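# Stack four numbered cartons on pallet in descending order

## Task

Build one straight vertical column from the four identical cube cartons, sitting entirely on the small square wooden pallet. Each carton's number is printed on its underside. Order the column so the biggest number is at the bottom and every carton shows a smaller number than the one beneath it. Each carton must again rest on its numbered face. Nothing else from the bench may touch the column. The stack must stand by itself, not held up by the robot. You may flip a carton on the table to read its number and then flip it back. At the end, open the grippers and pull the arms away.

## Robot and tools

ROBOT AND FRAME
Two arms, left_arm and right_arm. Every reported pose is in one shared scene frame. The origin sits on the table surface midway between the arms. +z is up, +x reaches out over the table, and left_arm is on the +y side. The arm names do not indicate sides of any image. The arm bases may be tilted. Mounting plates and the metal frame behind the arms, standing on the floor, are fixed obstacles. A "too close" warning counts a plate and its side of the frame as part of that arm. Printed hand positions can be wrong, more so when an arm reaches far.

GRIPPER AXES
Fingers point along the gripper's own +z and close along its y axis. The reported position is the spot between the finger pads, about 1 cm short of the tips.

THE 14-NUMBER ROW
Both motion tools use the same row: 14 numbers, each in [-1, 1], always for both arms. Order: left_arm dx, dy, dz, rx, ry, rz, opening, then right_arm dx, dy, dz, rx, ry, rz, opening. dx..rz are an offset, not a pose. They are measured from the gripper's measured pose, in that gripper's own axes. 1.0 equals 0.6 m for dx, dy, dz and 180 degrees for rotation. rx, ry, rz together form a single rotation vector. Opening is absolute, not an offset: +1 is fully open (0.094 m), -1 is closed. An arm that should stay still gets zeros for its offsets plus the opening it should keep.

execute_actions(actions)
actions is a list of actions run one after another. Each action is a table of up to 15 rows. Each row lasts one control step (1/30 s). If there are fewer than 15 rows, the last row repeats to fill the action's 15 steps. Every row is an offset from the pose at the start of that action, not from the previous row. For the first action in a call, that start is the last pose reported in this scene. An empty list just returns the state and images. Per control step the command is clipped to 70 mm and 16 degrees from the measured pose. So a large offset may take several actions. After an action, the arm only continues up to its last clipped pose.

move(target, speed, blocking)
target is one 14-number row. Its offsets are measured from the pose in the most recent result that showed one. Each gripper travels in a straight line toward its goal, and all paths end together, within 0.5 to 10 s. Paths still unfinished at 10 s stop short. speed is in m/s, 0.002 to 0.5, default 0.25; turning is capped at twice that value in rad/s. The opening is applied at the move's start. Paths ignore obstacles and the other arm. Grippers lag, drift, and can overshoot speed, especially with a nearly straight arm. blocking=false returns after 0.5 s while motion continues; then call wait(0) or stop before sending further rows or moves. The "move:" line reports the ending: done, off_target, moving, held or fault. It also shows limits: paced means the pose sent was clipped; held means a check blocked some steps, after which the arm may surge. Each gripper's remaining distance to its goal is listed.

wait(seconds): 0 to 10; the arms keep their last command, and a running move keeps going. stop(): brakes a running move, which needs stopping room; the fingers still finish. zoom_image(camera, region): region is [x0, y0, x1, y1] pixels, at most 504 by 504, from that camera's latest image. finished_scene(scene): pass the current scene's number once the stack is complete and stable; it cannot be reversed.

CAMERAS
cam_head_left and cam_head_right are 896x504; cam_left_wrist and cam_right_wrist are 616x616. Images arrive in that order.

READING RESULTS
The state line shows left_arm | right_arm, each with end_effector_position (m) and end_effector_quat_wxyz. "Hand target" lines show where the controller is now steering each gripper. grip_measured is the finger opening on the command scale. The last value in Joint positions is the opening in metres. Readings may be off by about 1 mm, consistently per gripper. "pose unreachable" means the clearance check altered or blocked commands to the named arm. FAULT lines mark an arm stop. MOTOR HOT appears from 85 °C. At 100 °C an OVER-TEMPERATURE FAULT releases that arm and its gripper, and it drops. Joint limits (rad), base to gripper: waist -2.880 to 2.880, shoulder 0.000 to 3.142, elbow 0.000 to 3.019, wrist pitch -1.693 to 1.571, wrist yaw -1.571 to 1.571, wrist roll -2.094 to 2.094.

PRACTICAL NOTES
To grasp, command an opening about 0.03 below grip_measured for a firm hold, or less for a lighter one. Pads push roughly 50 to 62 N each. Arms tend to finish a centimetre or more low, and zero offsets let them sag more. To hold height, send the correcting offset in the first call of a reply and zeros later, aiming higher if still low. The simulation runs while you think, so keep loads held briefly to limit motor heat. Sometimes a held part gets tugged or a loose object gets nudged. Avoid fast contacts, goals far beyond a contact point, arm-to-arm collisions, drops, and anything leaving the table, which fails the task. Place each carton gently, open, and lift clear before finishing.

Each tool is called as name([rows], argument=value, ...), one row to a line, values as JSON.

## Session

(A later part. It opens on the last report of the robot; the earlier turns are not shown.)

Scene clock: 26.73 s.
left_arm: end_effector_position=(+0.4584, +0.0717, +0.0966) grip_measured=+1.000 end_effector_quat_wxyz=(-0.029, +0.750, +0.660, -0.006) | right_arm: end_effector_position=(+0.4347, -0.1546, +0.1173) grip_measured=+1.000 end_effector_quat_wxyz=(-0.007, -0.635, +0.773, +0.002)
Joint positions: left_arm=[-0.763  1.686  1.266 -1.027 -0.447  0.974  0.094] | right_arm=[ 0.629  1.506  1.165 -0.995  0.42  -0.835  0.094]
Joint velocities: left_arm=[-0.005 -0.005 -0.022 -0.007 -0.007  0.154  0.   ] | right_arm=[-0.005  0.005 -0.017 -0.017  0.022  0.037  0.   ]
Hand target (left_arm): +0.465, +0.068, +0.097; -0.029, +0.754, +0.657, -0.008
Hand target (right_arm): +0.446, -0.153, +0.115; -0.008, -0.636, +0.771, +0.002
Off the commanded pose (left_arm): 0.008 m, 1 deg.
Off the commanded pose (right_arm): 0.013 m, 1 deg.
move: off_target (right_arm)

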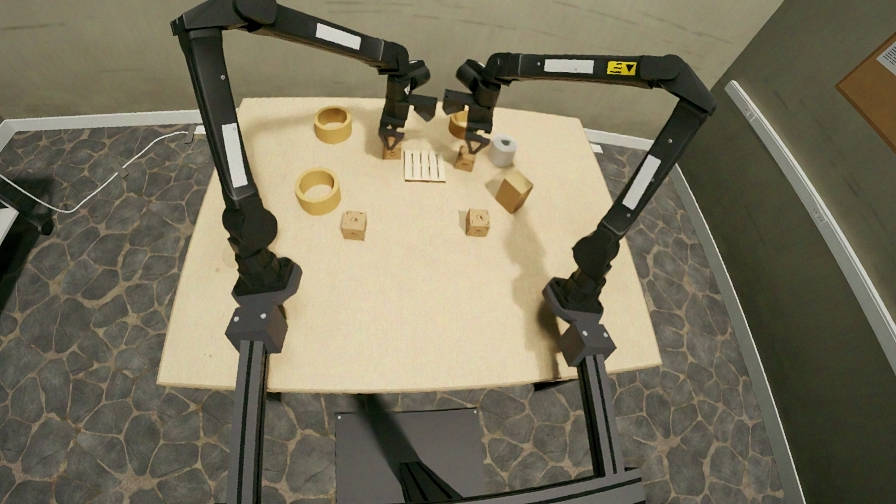

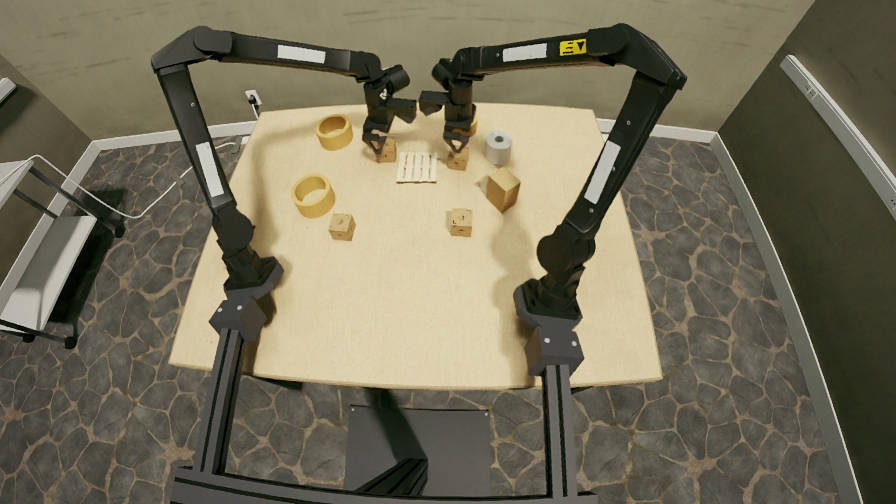

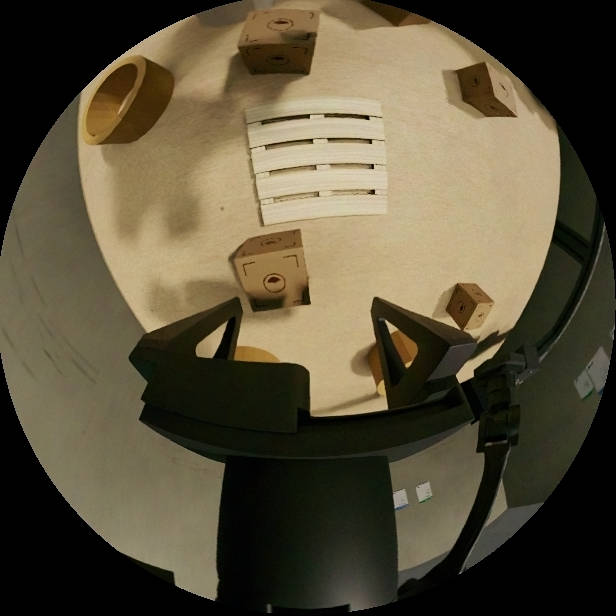

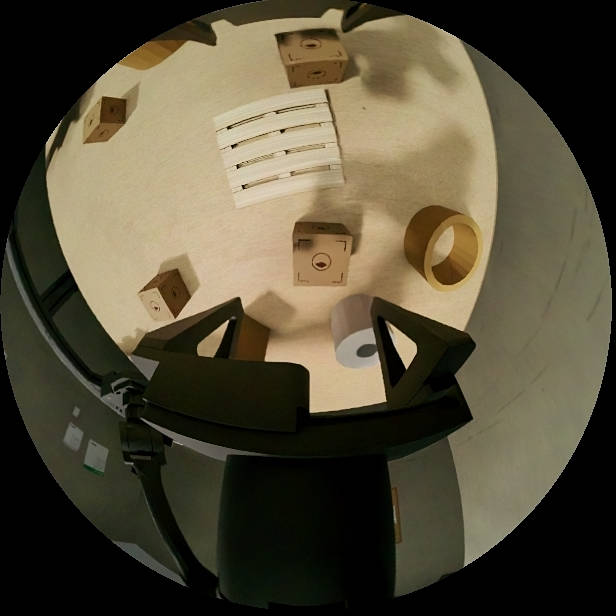

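move(target=[0.025,0.06,0.02,0,0,-0.04,1,0,-0.03,0.05,0,0,0,1], speed=0.1)

move(target=[0,0,0.06,0,0,0,1,0,0,0.07,0,0,0,1], speed=0.1)

Scene clock: 27.93 s.
left_arm: end_effector_position=(+0.4834, +0.0885, +0.0847) grip_measured=+1.000 end_effector_quat_wxyz=(-0.035, +0.716, +0.697, -0.005) | right_arm: end_effector_position=(+0.4448, -0.1582, +0.0950) grip_measured=+1.000 end_effector_quat_wxyz=(-0.005, -0.634, +0.773, +0.003)
Joint positions: left_arm=[-0.701  1.706  1.301 -1.027 -0.441  0.936  0.094] | right_arm=[ 0.592  1.543  1.165 -0.938  0.409 -0.874  0.094]
Joint velocities: left_arm=[-0.005 -0.015 -0.002 -0.012 -0.051 -0.037  0.   ] | right_arm=[ 0.024 -0.015 -0.012  0.002  0.037 -0.007  0.   ]
Hand target (left_arm): +0.495, +0.083, +0.083; -0.029, +0.708, +0.706, -0.005
Hand target (right_arm): +0.452, -0.159, +0.088; -0.007, -0.635, +0.773, +0.002
Off the commanded pose (left_arm): 0.014 m, 2 deg.
Off the commanded pose (right_arm): 0.011 m, 0 deg.
move: off_target (left_arm, right_arm)

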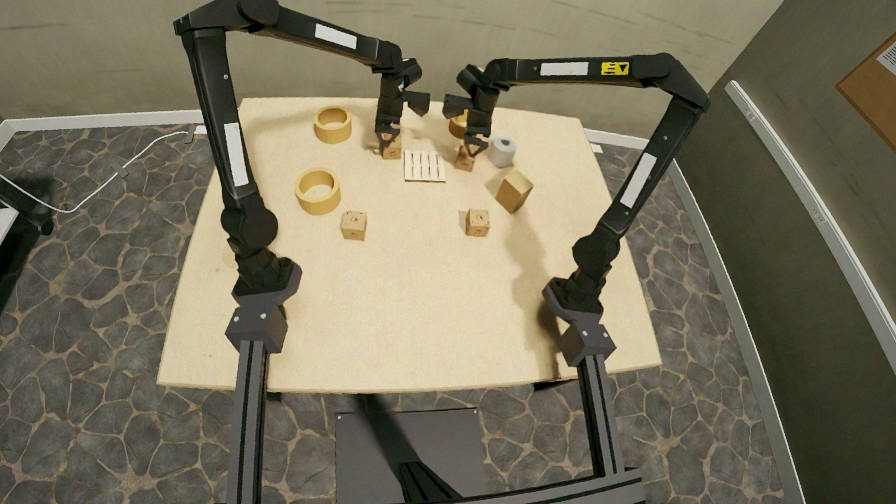

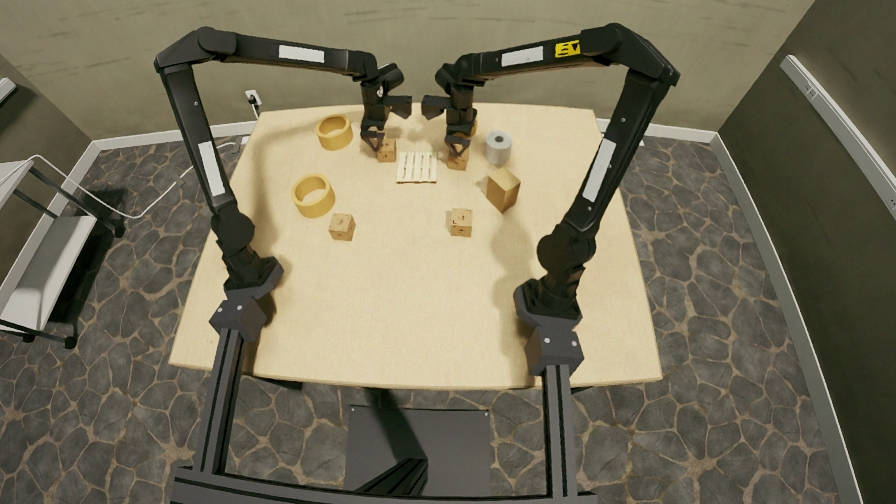

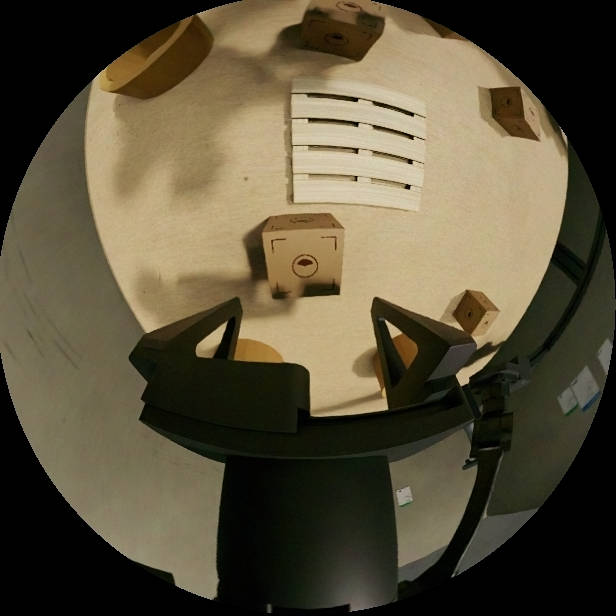

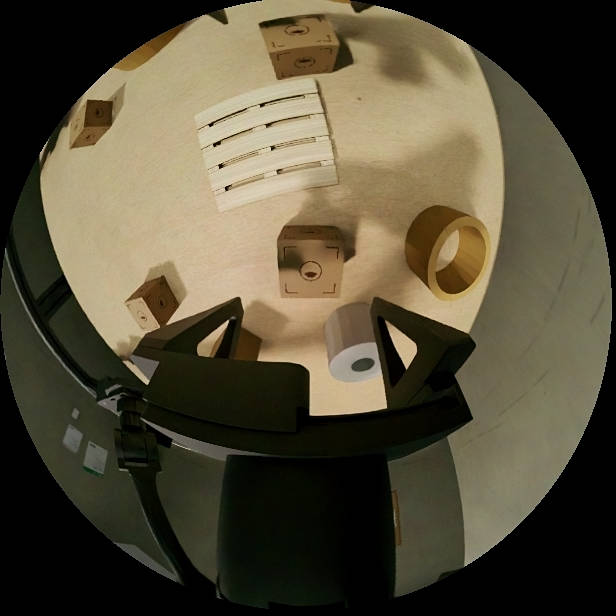

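Scene clock: 28.80 s.
left_arm: end_effector_position=(+0.4806, +0.0910, +0.0558) grip_measured=+1.000 end_effector_quat_wxyz=(-0.034, +0.713, +0.700, -0.003) | right_arm: end_effector_position=(+0.4483, -0.1553, +0.0661) grip_measured=+1.000 end_effector_quat_wxyz=(+0.006, -0.630, +0.777, +0.002)
Joint positions: left_arm=[-0.677  1.736  1.266 -0.946 -0.44   0.956  0.094] | right_arm=[ 0.568  1.584  1.139 -0.837  0.401 -0.898  0.094]
Joint velocities: left_arm=[-0.005 -0.015  0.002  0.007  0.007  0.007  0.   ] | right_arm=[ 0.005 -0.005  0.012 -0.007  0.007 -0.051  0.   ]
Hand target (left_arm): +0.481, +0.090, +0.049; -0.035, +0.716, +0.697, -0.005
Hand target (right_arm): +0.445, -0.159, +0.054; -0.005, -0.634, +0.773, +0.003
Off the commanded pose (left_arm): 0.007 m, 1 deg.
Off the commanded pose (right_arm): 0.014 m, 1 deg.
move: off_target (right_arm)

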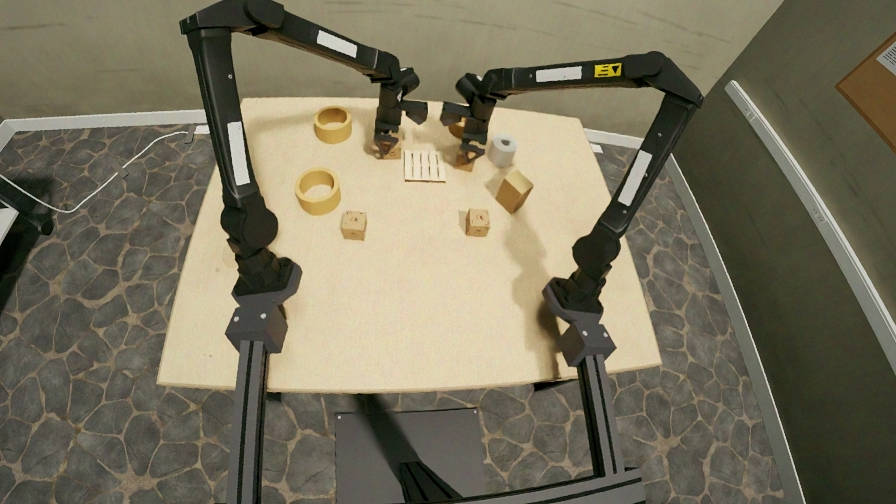

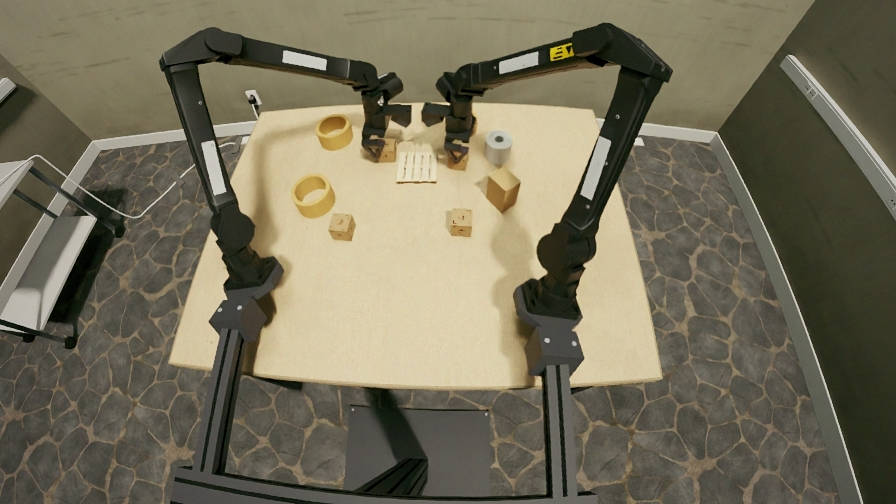

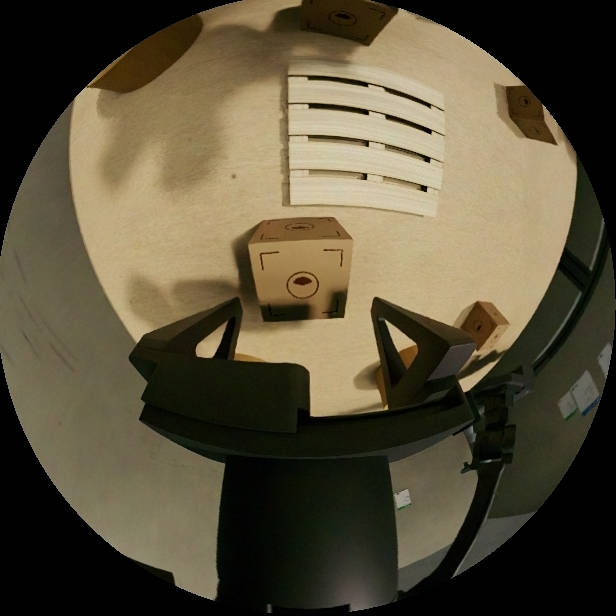

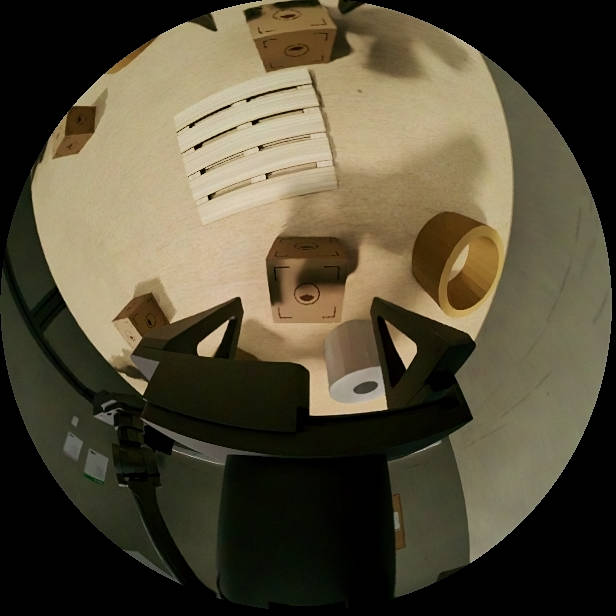

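move(target=[-0.015,0.01,0.058,0,0,0,1,0,0,0.078,0,0,0,1], speed=0.1)

move(target=[0,0,0,0,0,0,0.09,0,0,0,0,0,0,0.08])

move(target=[0.1,-0.15,-0.3,0,0,0,0.09,0,0.1,-0.3,0,0,-0.06,0.08], speed=0.3)

move(target=[0,0,0,0,-0.4,0,0.09,0,0,0,0,-0.4,0,0.08], speed=0.4)

Scene clock: 30.00 s.
left_arm: end_effector_position=(+0.4797, +0.0843, +0.0248) grip_measured=+1.000 end_effector_quat_wxyz=(-0.036, +0.713, +0.701, -0.002) | right_arm: end_effector_position=(+0.4528, -0.1513, +0.0318) grip_measured=+1.000 end_effector_quat_wxyz=(+0.016, -0.626, +0.780, +0.001)
Joint positions: left_arm=[-0.663  1.797  1.266 -0.883 -0.44   0.967  0.094] | right_arm=[ 0.541  1.644  1.123 -0.729  0.39  -0.925  0.094]
Joint velocities: left_arm=[-0.015  0.005 -0.017  0.002 -0.007  0.037  0.   ] | right_arm=[-0.005 -0.005  0.002  0.002 -0.007  0.037  0.   ]
Hand target (left_arm): +0.485, +0.083, +0.020; -0.034, +0.713, +0.700, -0.003
Hand target (right_arm): +0.449, -0.155, +0.020; +0.006, -0.630, +0.777, +0.002
Off the commanded pose (left_arm): 0.007 m, 0 deg.
Off the commanded pose (right_arm): 0.014 m, 1 deg.
move: off_target (right_arm)

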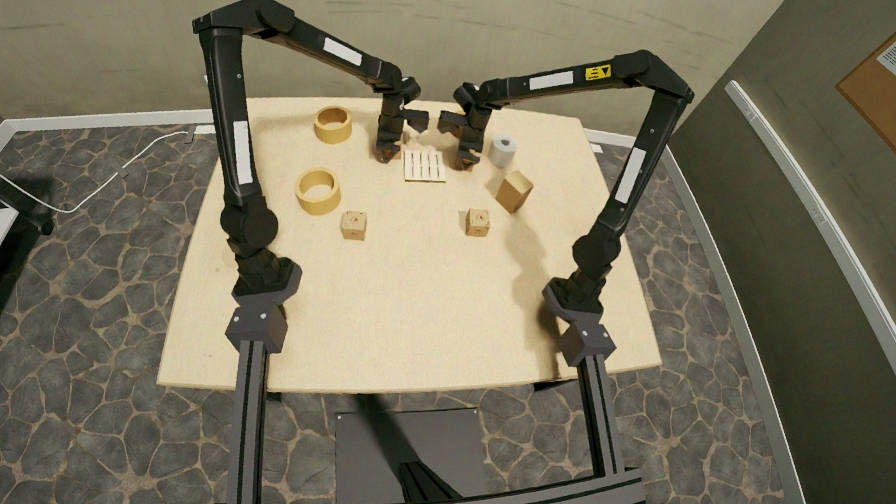

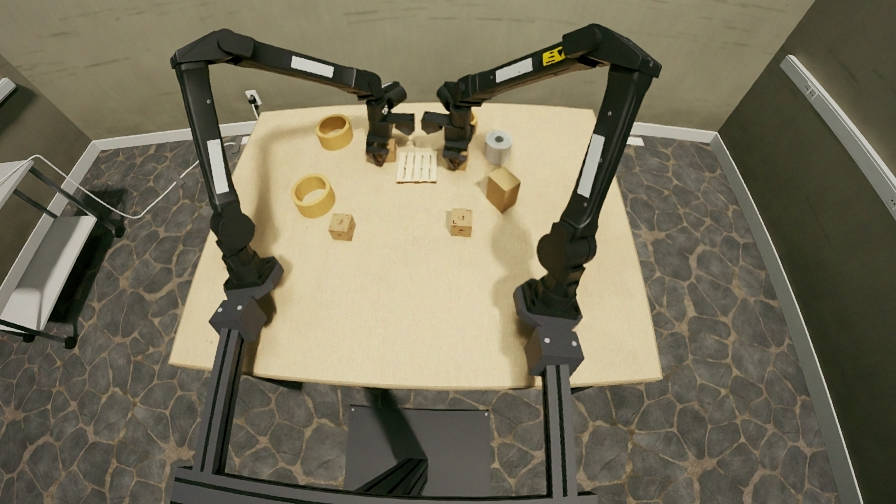

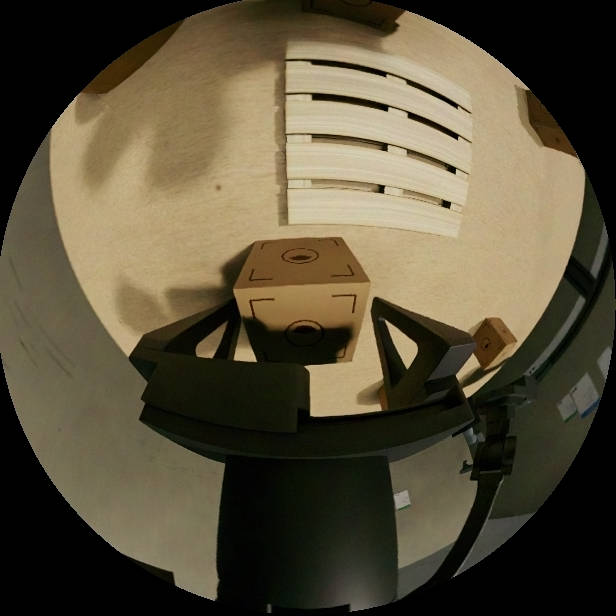

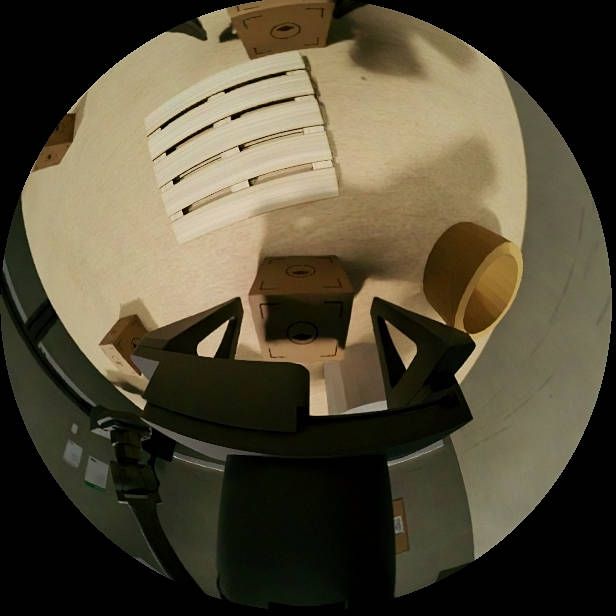

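Scene clock: 30.50 s.
left_arm: end_effector_position=(+0.4793, +0.0845, +0.0246) grip_measured=+0.144 end_effector_quat_wxyz=(-0.037, +0.713, +0.700, -0.002) | right_arm: end_effector_position=(+0.4528, -0.1514, +0.0318) grip_measured=+0.126 end_effector_quat_wxyz=(+0.016, -0.626, +0.779, +0.001)
Joint positions: left_arm=[-0.663  1.797  1.265 -0.883 -0.44   0.967  0.054] | right_arm=[ 0.541  1.644  1.123 -0.729  0.39  -0.925  0.053]
Joint velocities: left_arm=[-0.024 -0.015 -0.007 -0.002 -0.007  0.022 -0.   ] | right_arm=[-0.015 -0.005 -0.022 -0.012 -0.051  0.022  0.   ]
Hand target (left_arm): +0.480, +0.084, +0.025; -0.036, +0.713, +0.701, -0.003
Hand target (right_arm): +0.453, -0.151, +0.032; +0.016, -0.626, +0.780, +0.001
Off the commanded pose (left_arm): 0.000 m, 0 deg.
Off the commanded pose (right_arm): 0.000 m, 0 deg.
move: done

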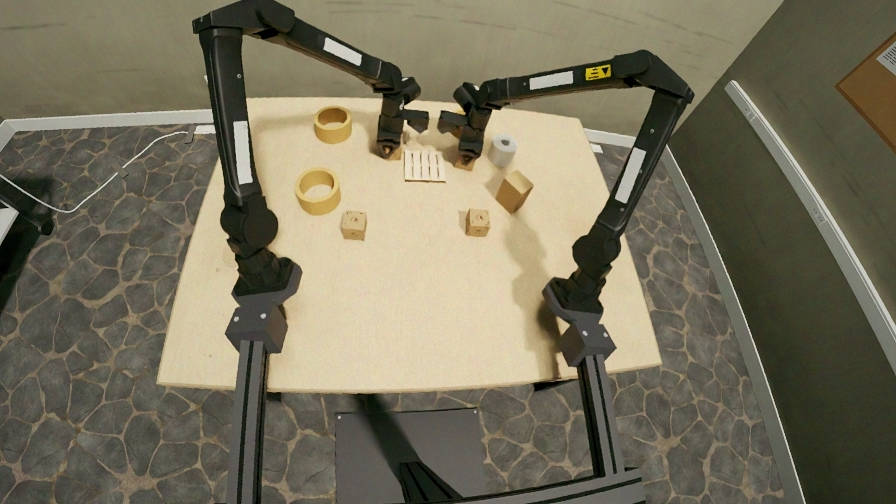

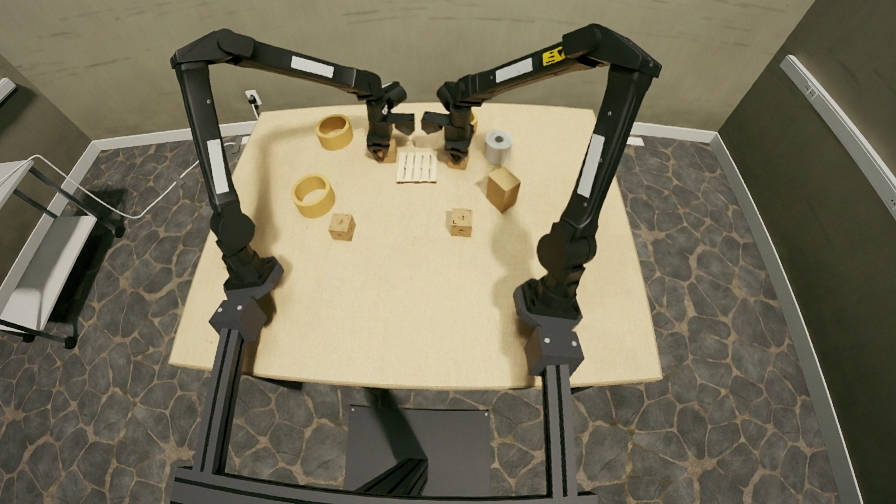

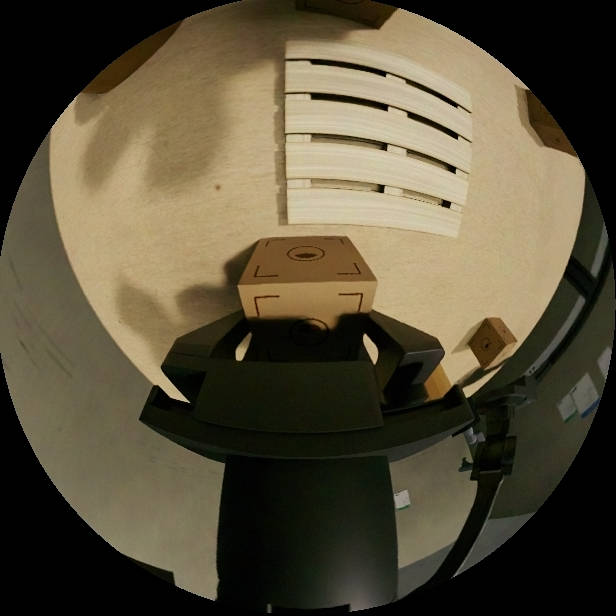

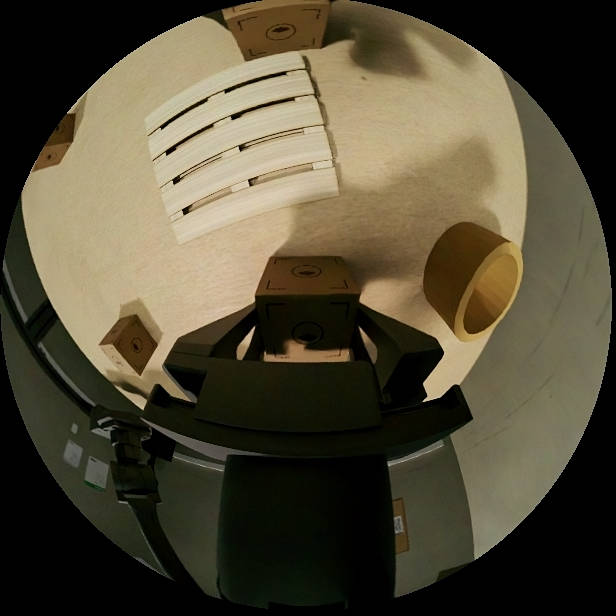

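Scene clock: 31.73 s.
left_arm: end_effector_position=(+0.3998, +0.1381, +0.2094) grip_measured=+0.144 end_effector_quat_wxyz=(-0.036, +0.716, +0.697, -0.003) | right_arm: end_effector_position=(+0.3695, -0.1459, +0.1892) grip_measured=+0.126 end_effector_quat_wxyz=(+0.010, +0.709, -0.705, +0.000)
Joint positions: left_arm=[-0.861  1.365  1.147 -1.29  -0.46   0.76   0.054] | right_arm=[ 0.805  1.351  1.101 -1.173  0.461 -0.843  0.053]
Joint velocities: left_arm=[-0.005 -0.005 -0.007 -0.007 -0.037 -0.022 -0.001] | right_arm=[-0.015 -0.005 -0.007 -0.007  0.051  0.007 -0.001]
Hand target (left_arm): +0.400, +0.138, +0.212; -0.037, +0.713, +0.700, -0.001
Hand target (right_arm): +0.387, -0.141, +0.208; -0.013, +0.697, -0.717, +0.002
Off the commanded pose (left_arm): 0.003 m, 1 deg.
Off the commanded pose (right_arm): 0.030 m, 4 deg.
move: off_target (right_arm)

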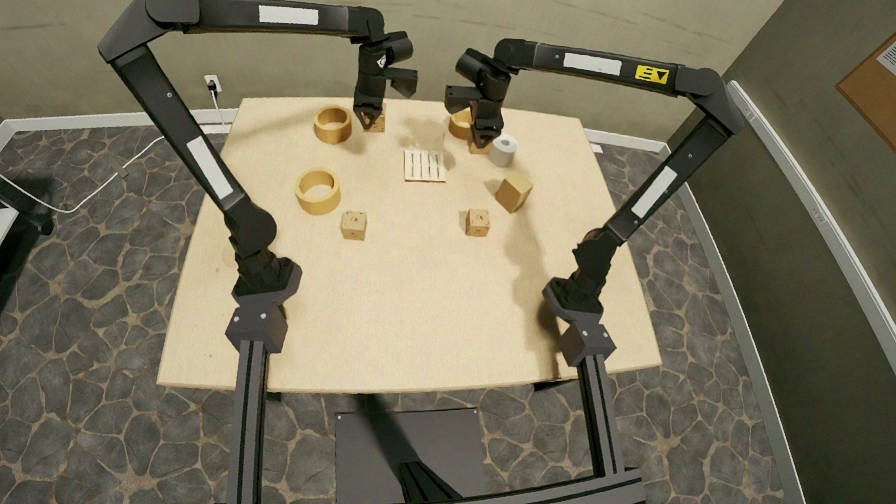

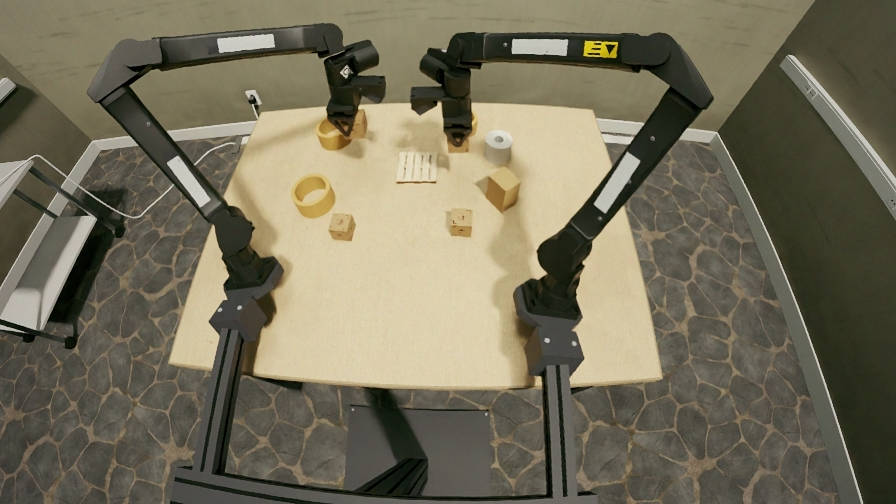

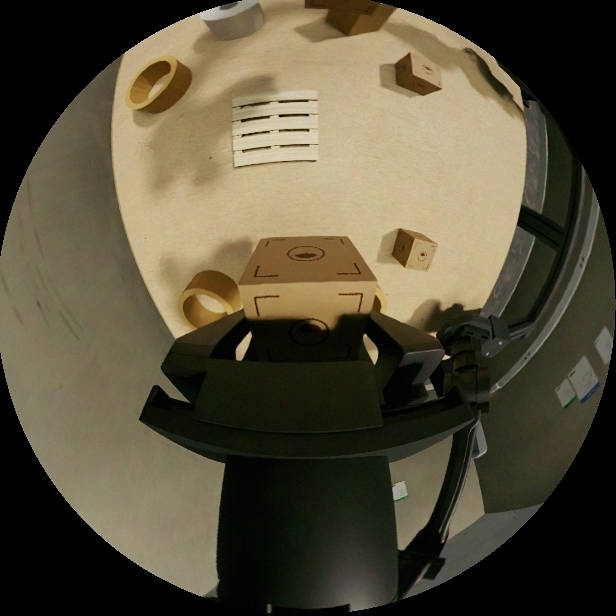

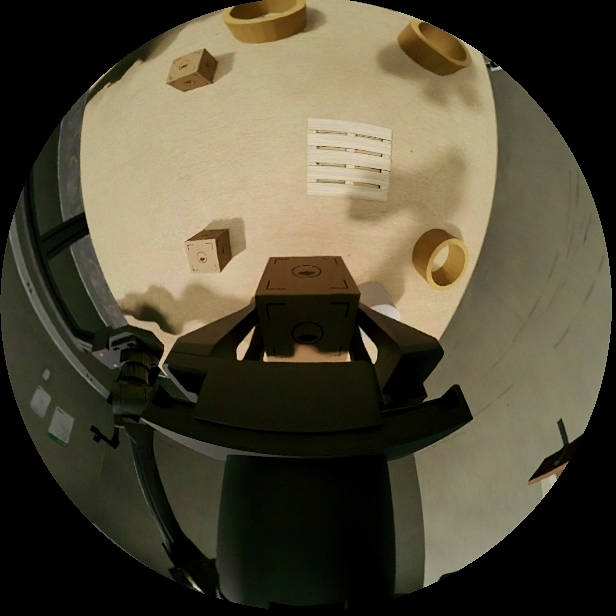

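Scene clock: 33.77 s.
left_arm: end_effector_position=(+0.3963, +0.1387, +0.2113) grip_measured=+0.144 end_effector_quat_wxyz=(+0.375, +0.573, +0.590, -0.428) | right_arm: end_effector_position=(+0.3704, -0.1442, +0.2000) grip_measured=+0.126 end_effector_quat_wxyz=(-0.413, +0.573, -0.572, -0.417)
Joint positions: left_arm=[-0.352  1.103  0.713 -0.521  0.841  1.185  0.054] | right_arm=[ 0.302  1.163  0.731 -0.465 -0.906 -1.265  0.053]
Joint velocities: left_arm=[-0.024 -0.015 -0.007 -0.002  0.022 -0.037 -0.001] | right_arm=[ 0.005 -0.005 -0.002  0.002  0.022 -0.007  0.001]
Hand target (left_arm): +0.400, +0.138, +0.209; +0.380, +0.575, +0.585, -0.426
Hand target (right_arm): +0.369, -0.145, +0.192; -0.412, +0.574, -0.572, -0.417
Off the commanded pose (left_arm): 0.004 m, 1 deg.
Off the commanded pose (right_arm): 0.011 m, 1 deg.
move: off_target (right_arm)

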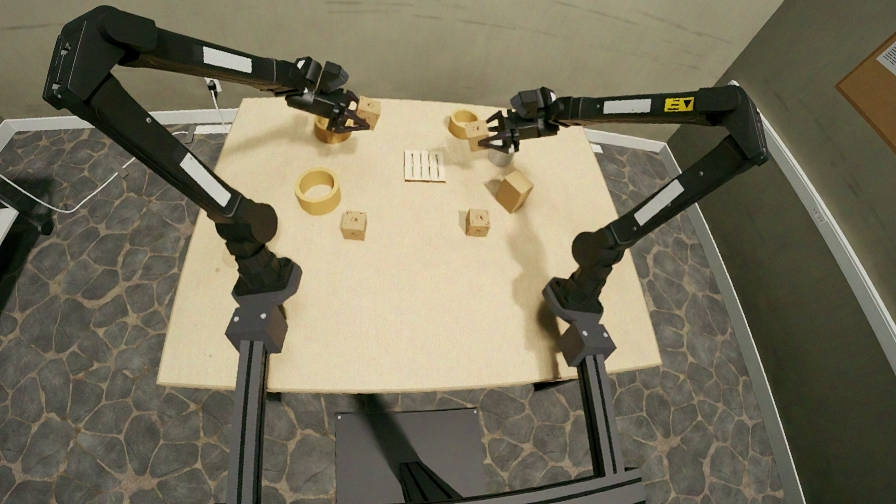

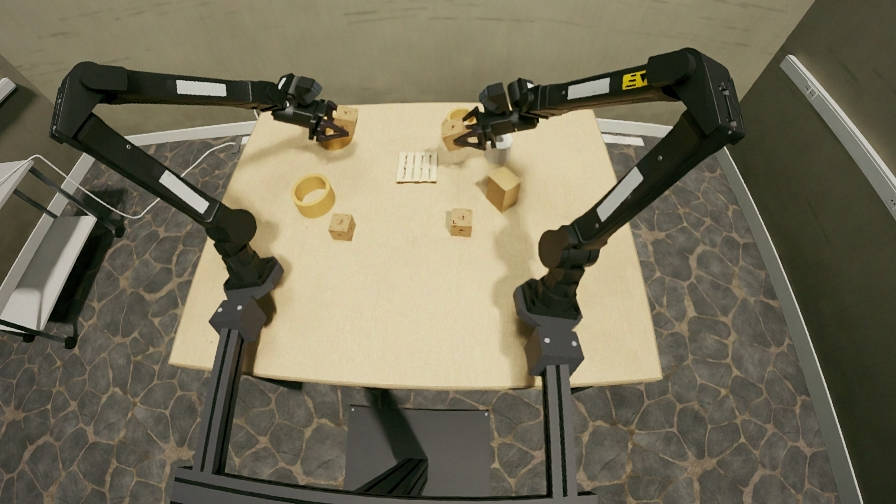

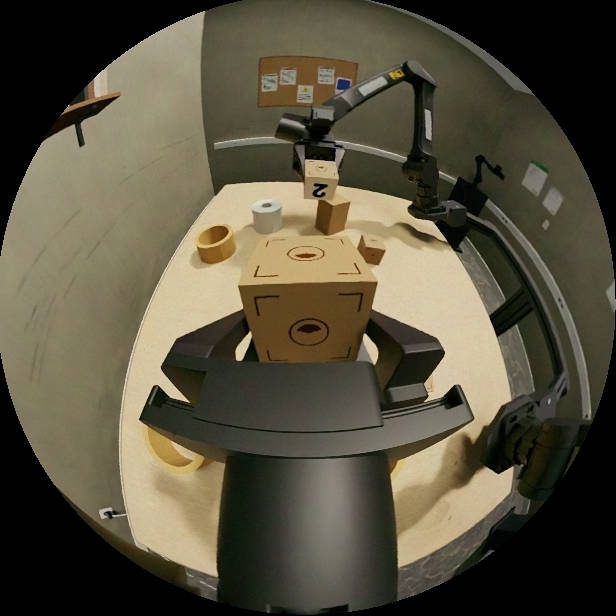

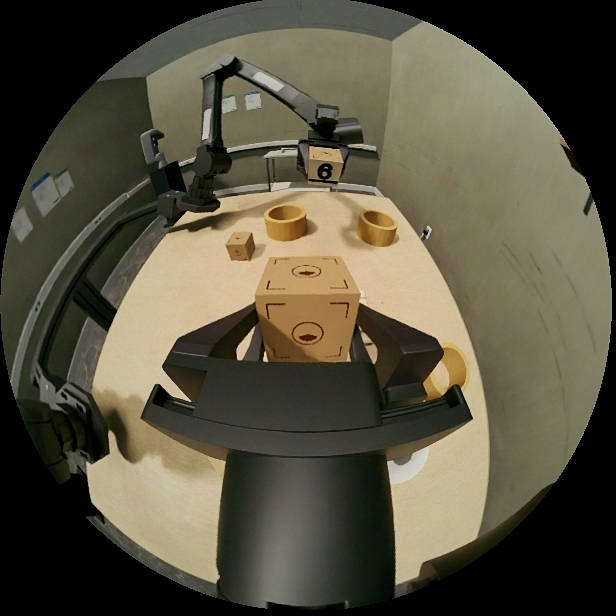

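zoom_image(camera="cam_right_wrist", region=[290,130,360,200])

move(target=[0,0,0,0,0.38,0,0.09,0,0,0,0,0.39,0,0.08], speed=0.4)

Region (290, 130, 360, 200) of cam_right_wrist's 616x616 image, scaled by 7.200, with more detail than that image has.

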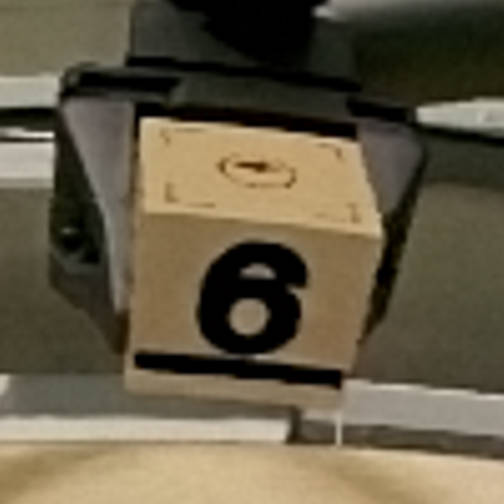

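Scene clock: 36.10 s.
left_arm: end_effector_position=(+0.3840, +0.1474, +0.2004) grip_measured=+0.144 end_effector_quat_wxyz=(-0.033, +0.721, +0.692, -0.030) | right_arm: end_effector_position=(+0.3546, -0.1561, +0.1855) grip_measured=+0.126 end_effector_quat_wxyz=(+0.012, +0.716, -0.698, -0.013)
Joint positions: left_arm=[-0.84   1.322  1.081 -1.252 -0.406  0.802  0.054] | right_arm=[ 0.795  1.313  1.052 -1.165  0.433 -0.869  0.053]
Joint velocities: left_arm=[-0.015 -0.005 -0.012 -0.007 -0.022 -0.037  0.001] | right_arm=[-0.015 -0.015  0.002  0.002  0.022  0.037 -0.   ]
Hand target (left_arm): +0.396, +0.140, +0.212; -0.020, +0.715, +0.698, -0.029
Hand target (right_arm): +0.370, -0.146, +0.198; -0.002, +0.709, -0.705, -0.012
Off the commanded pose (left_arm): 0.019 m, 2 deg.
Off the commanded pose (right_arm): 0.025 m, 3 deg.
move: off_target (left_arm, right_arm)

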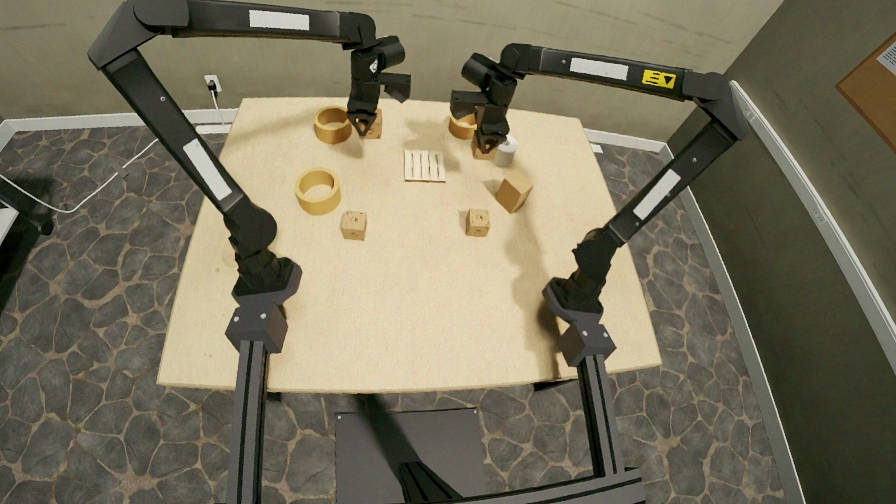

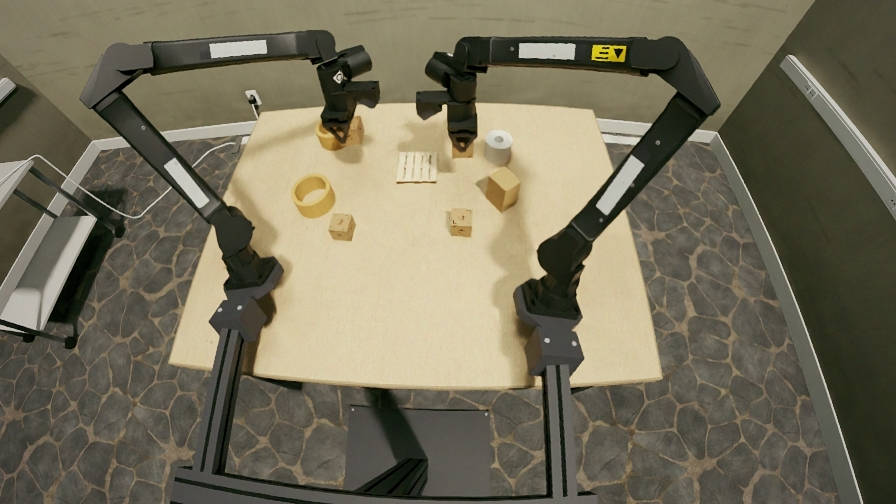

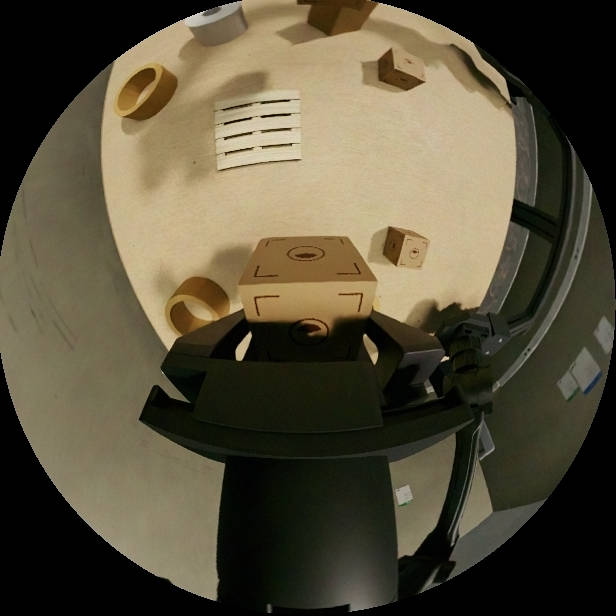

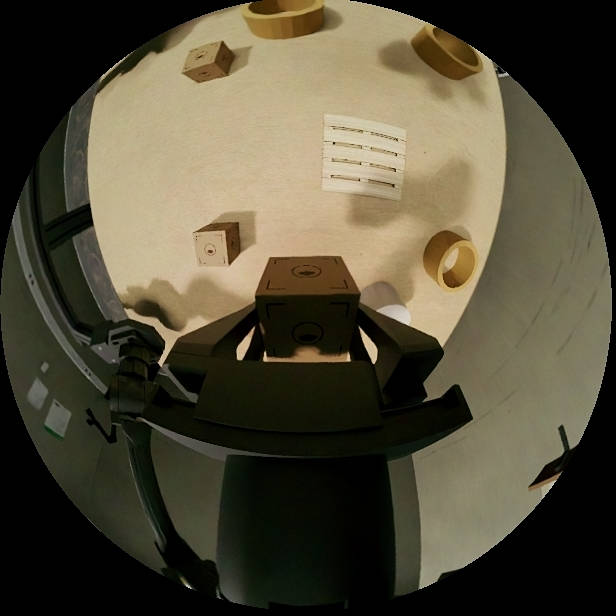

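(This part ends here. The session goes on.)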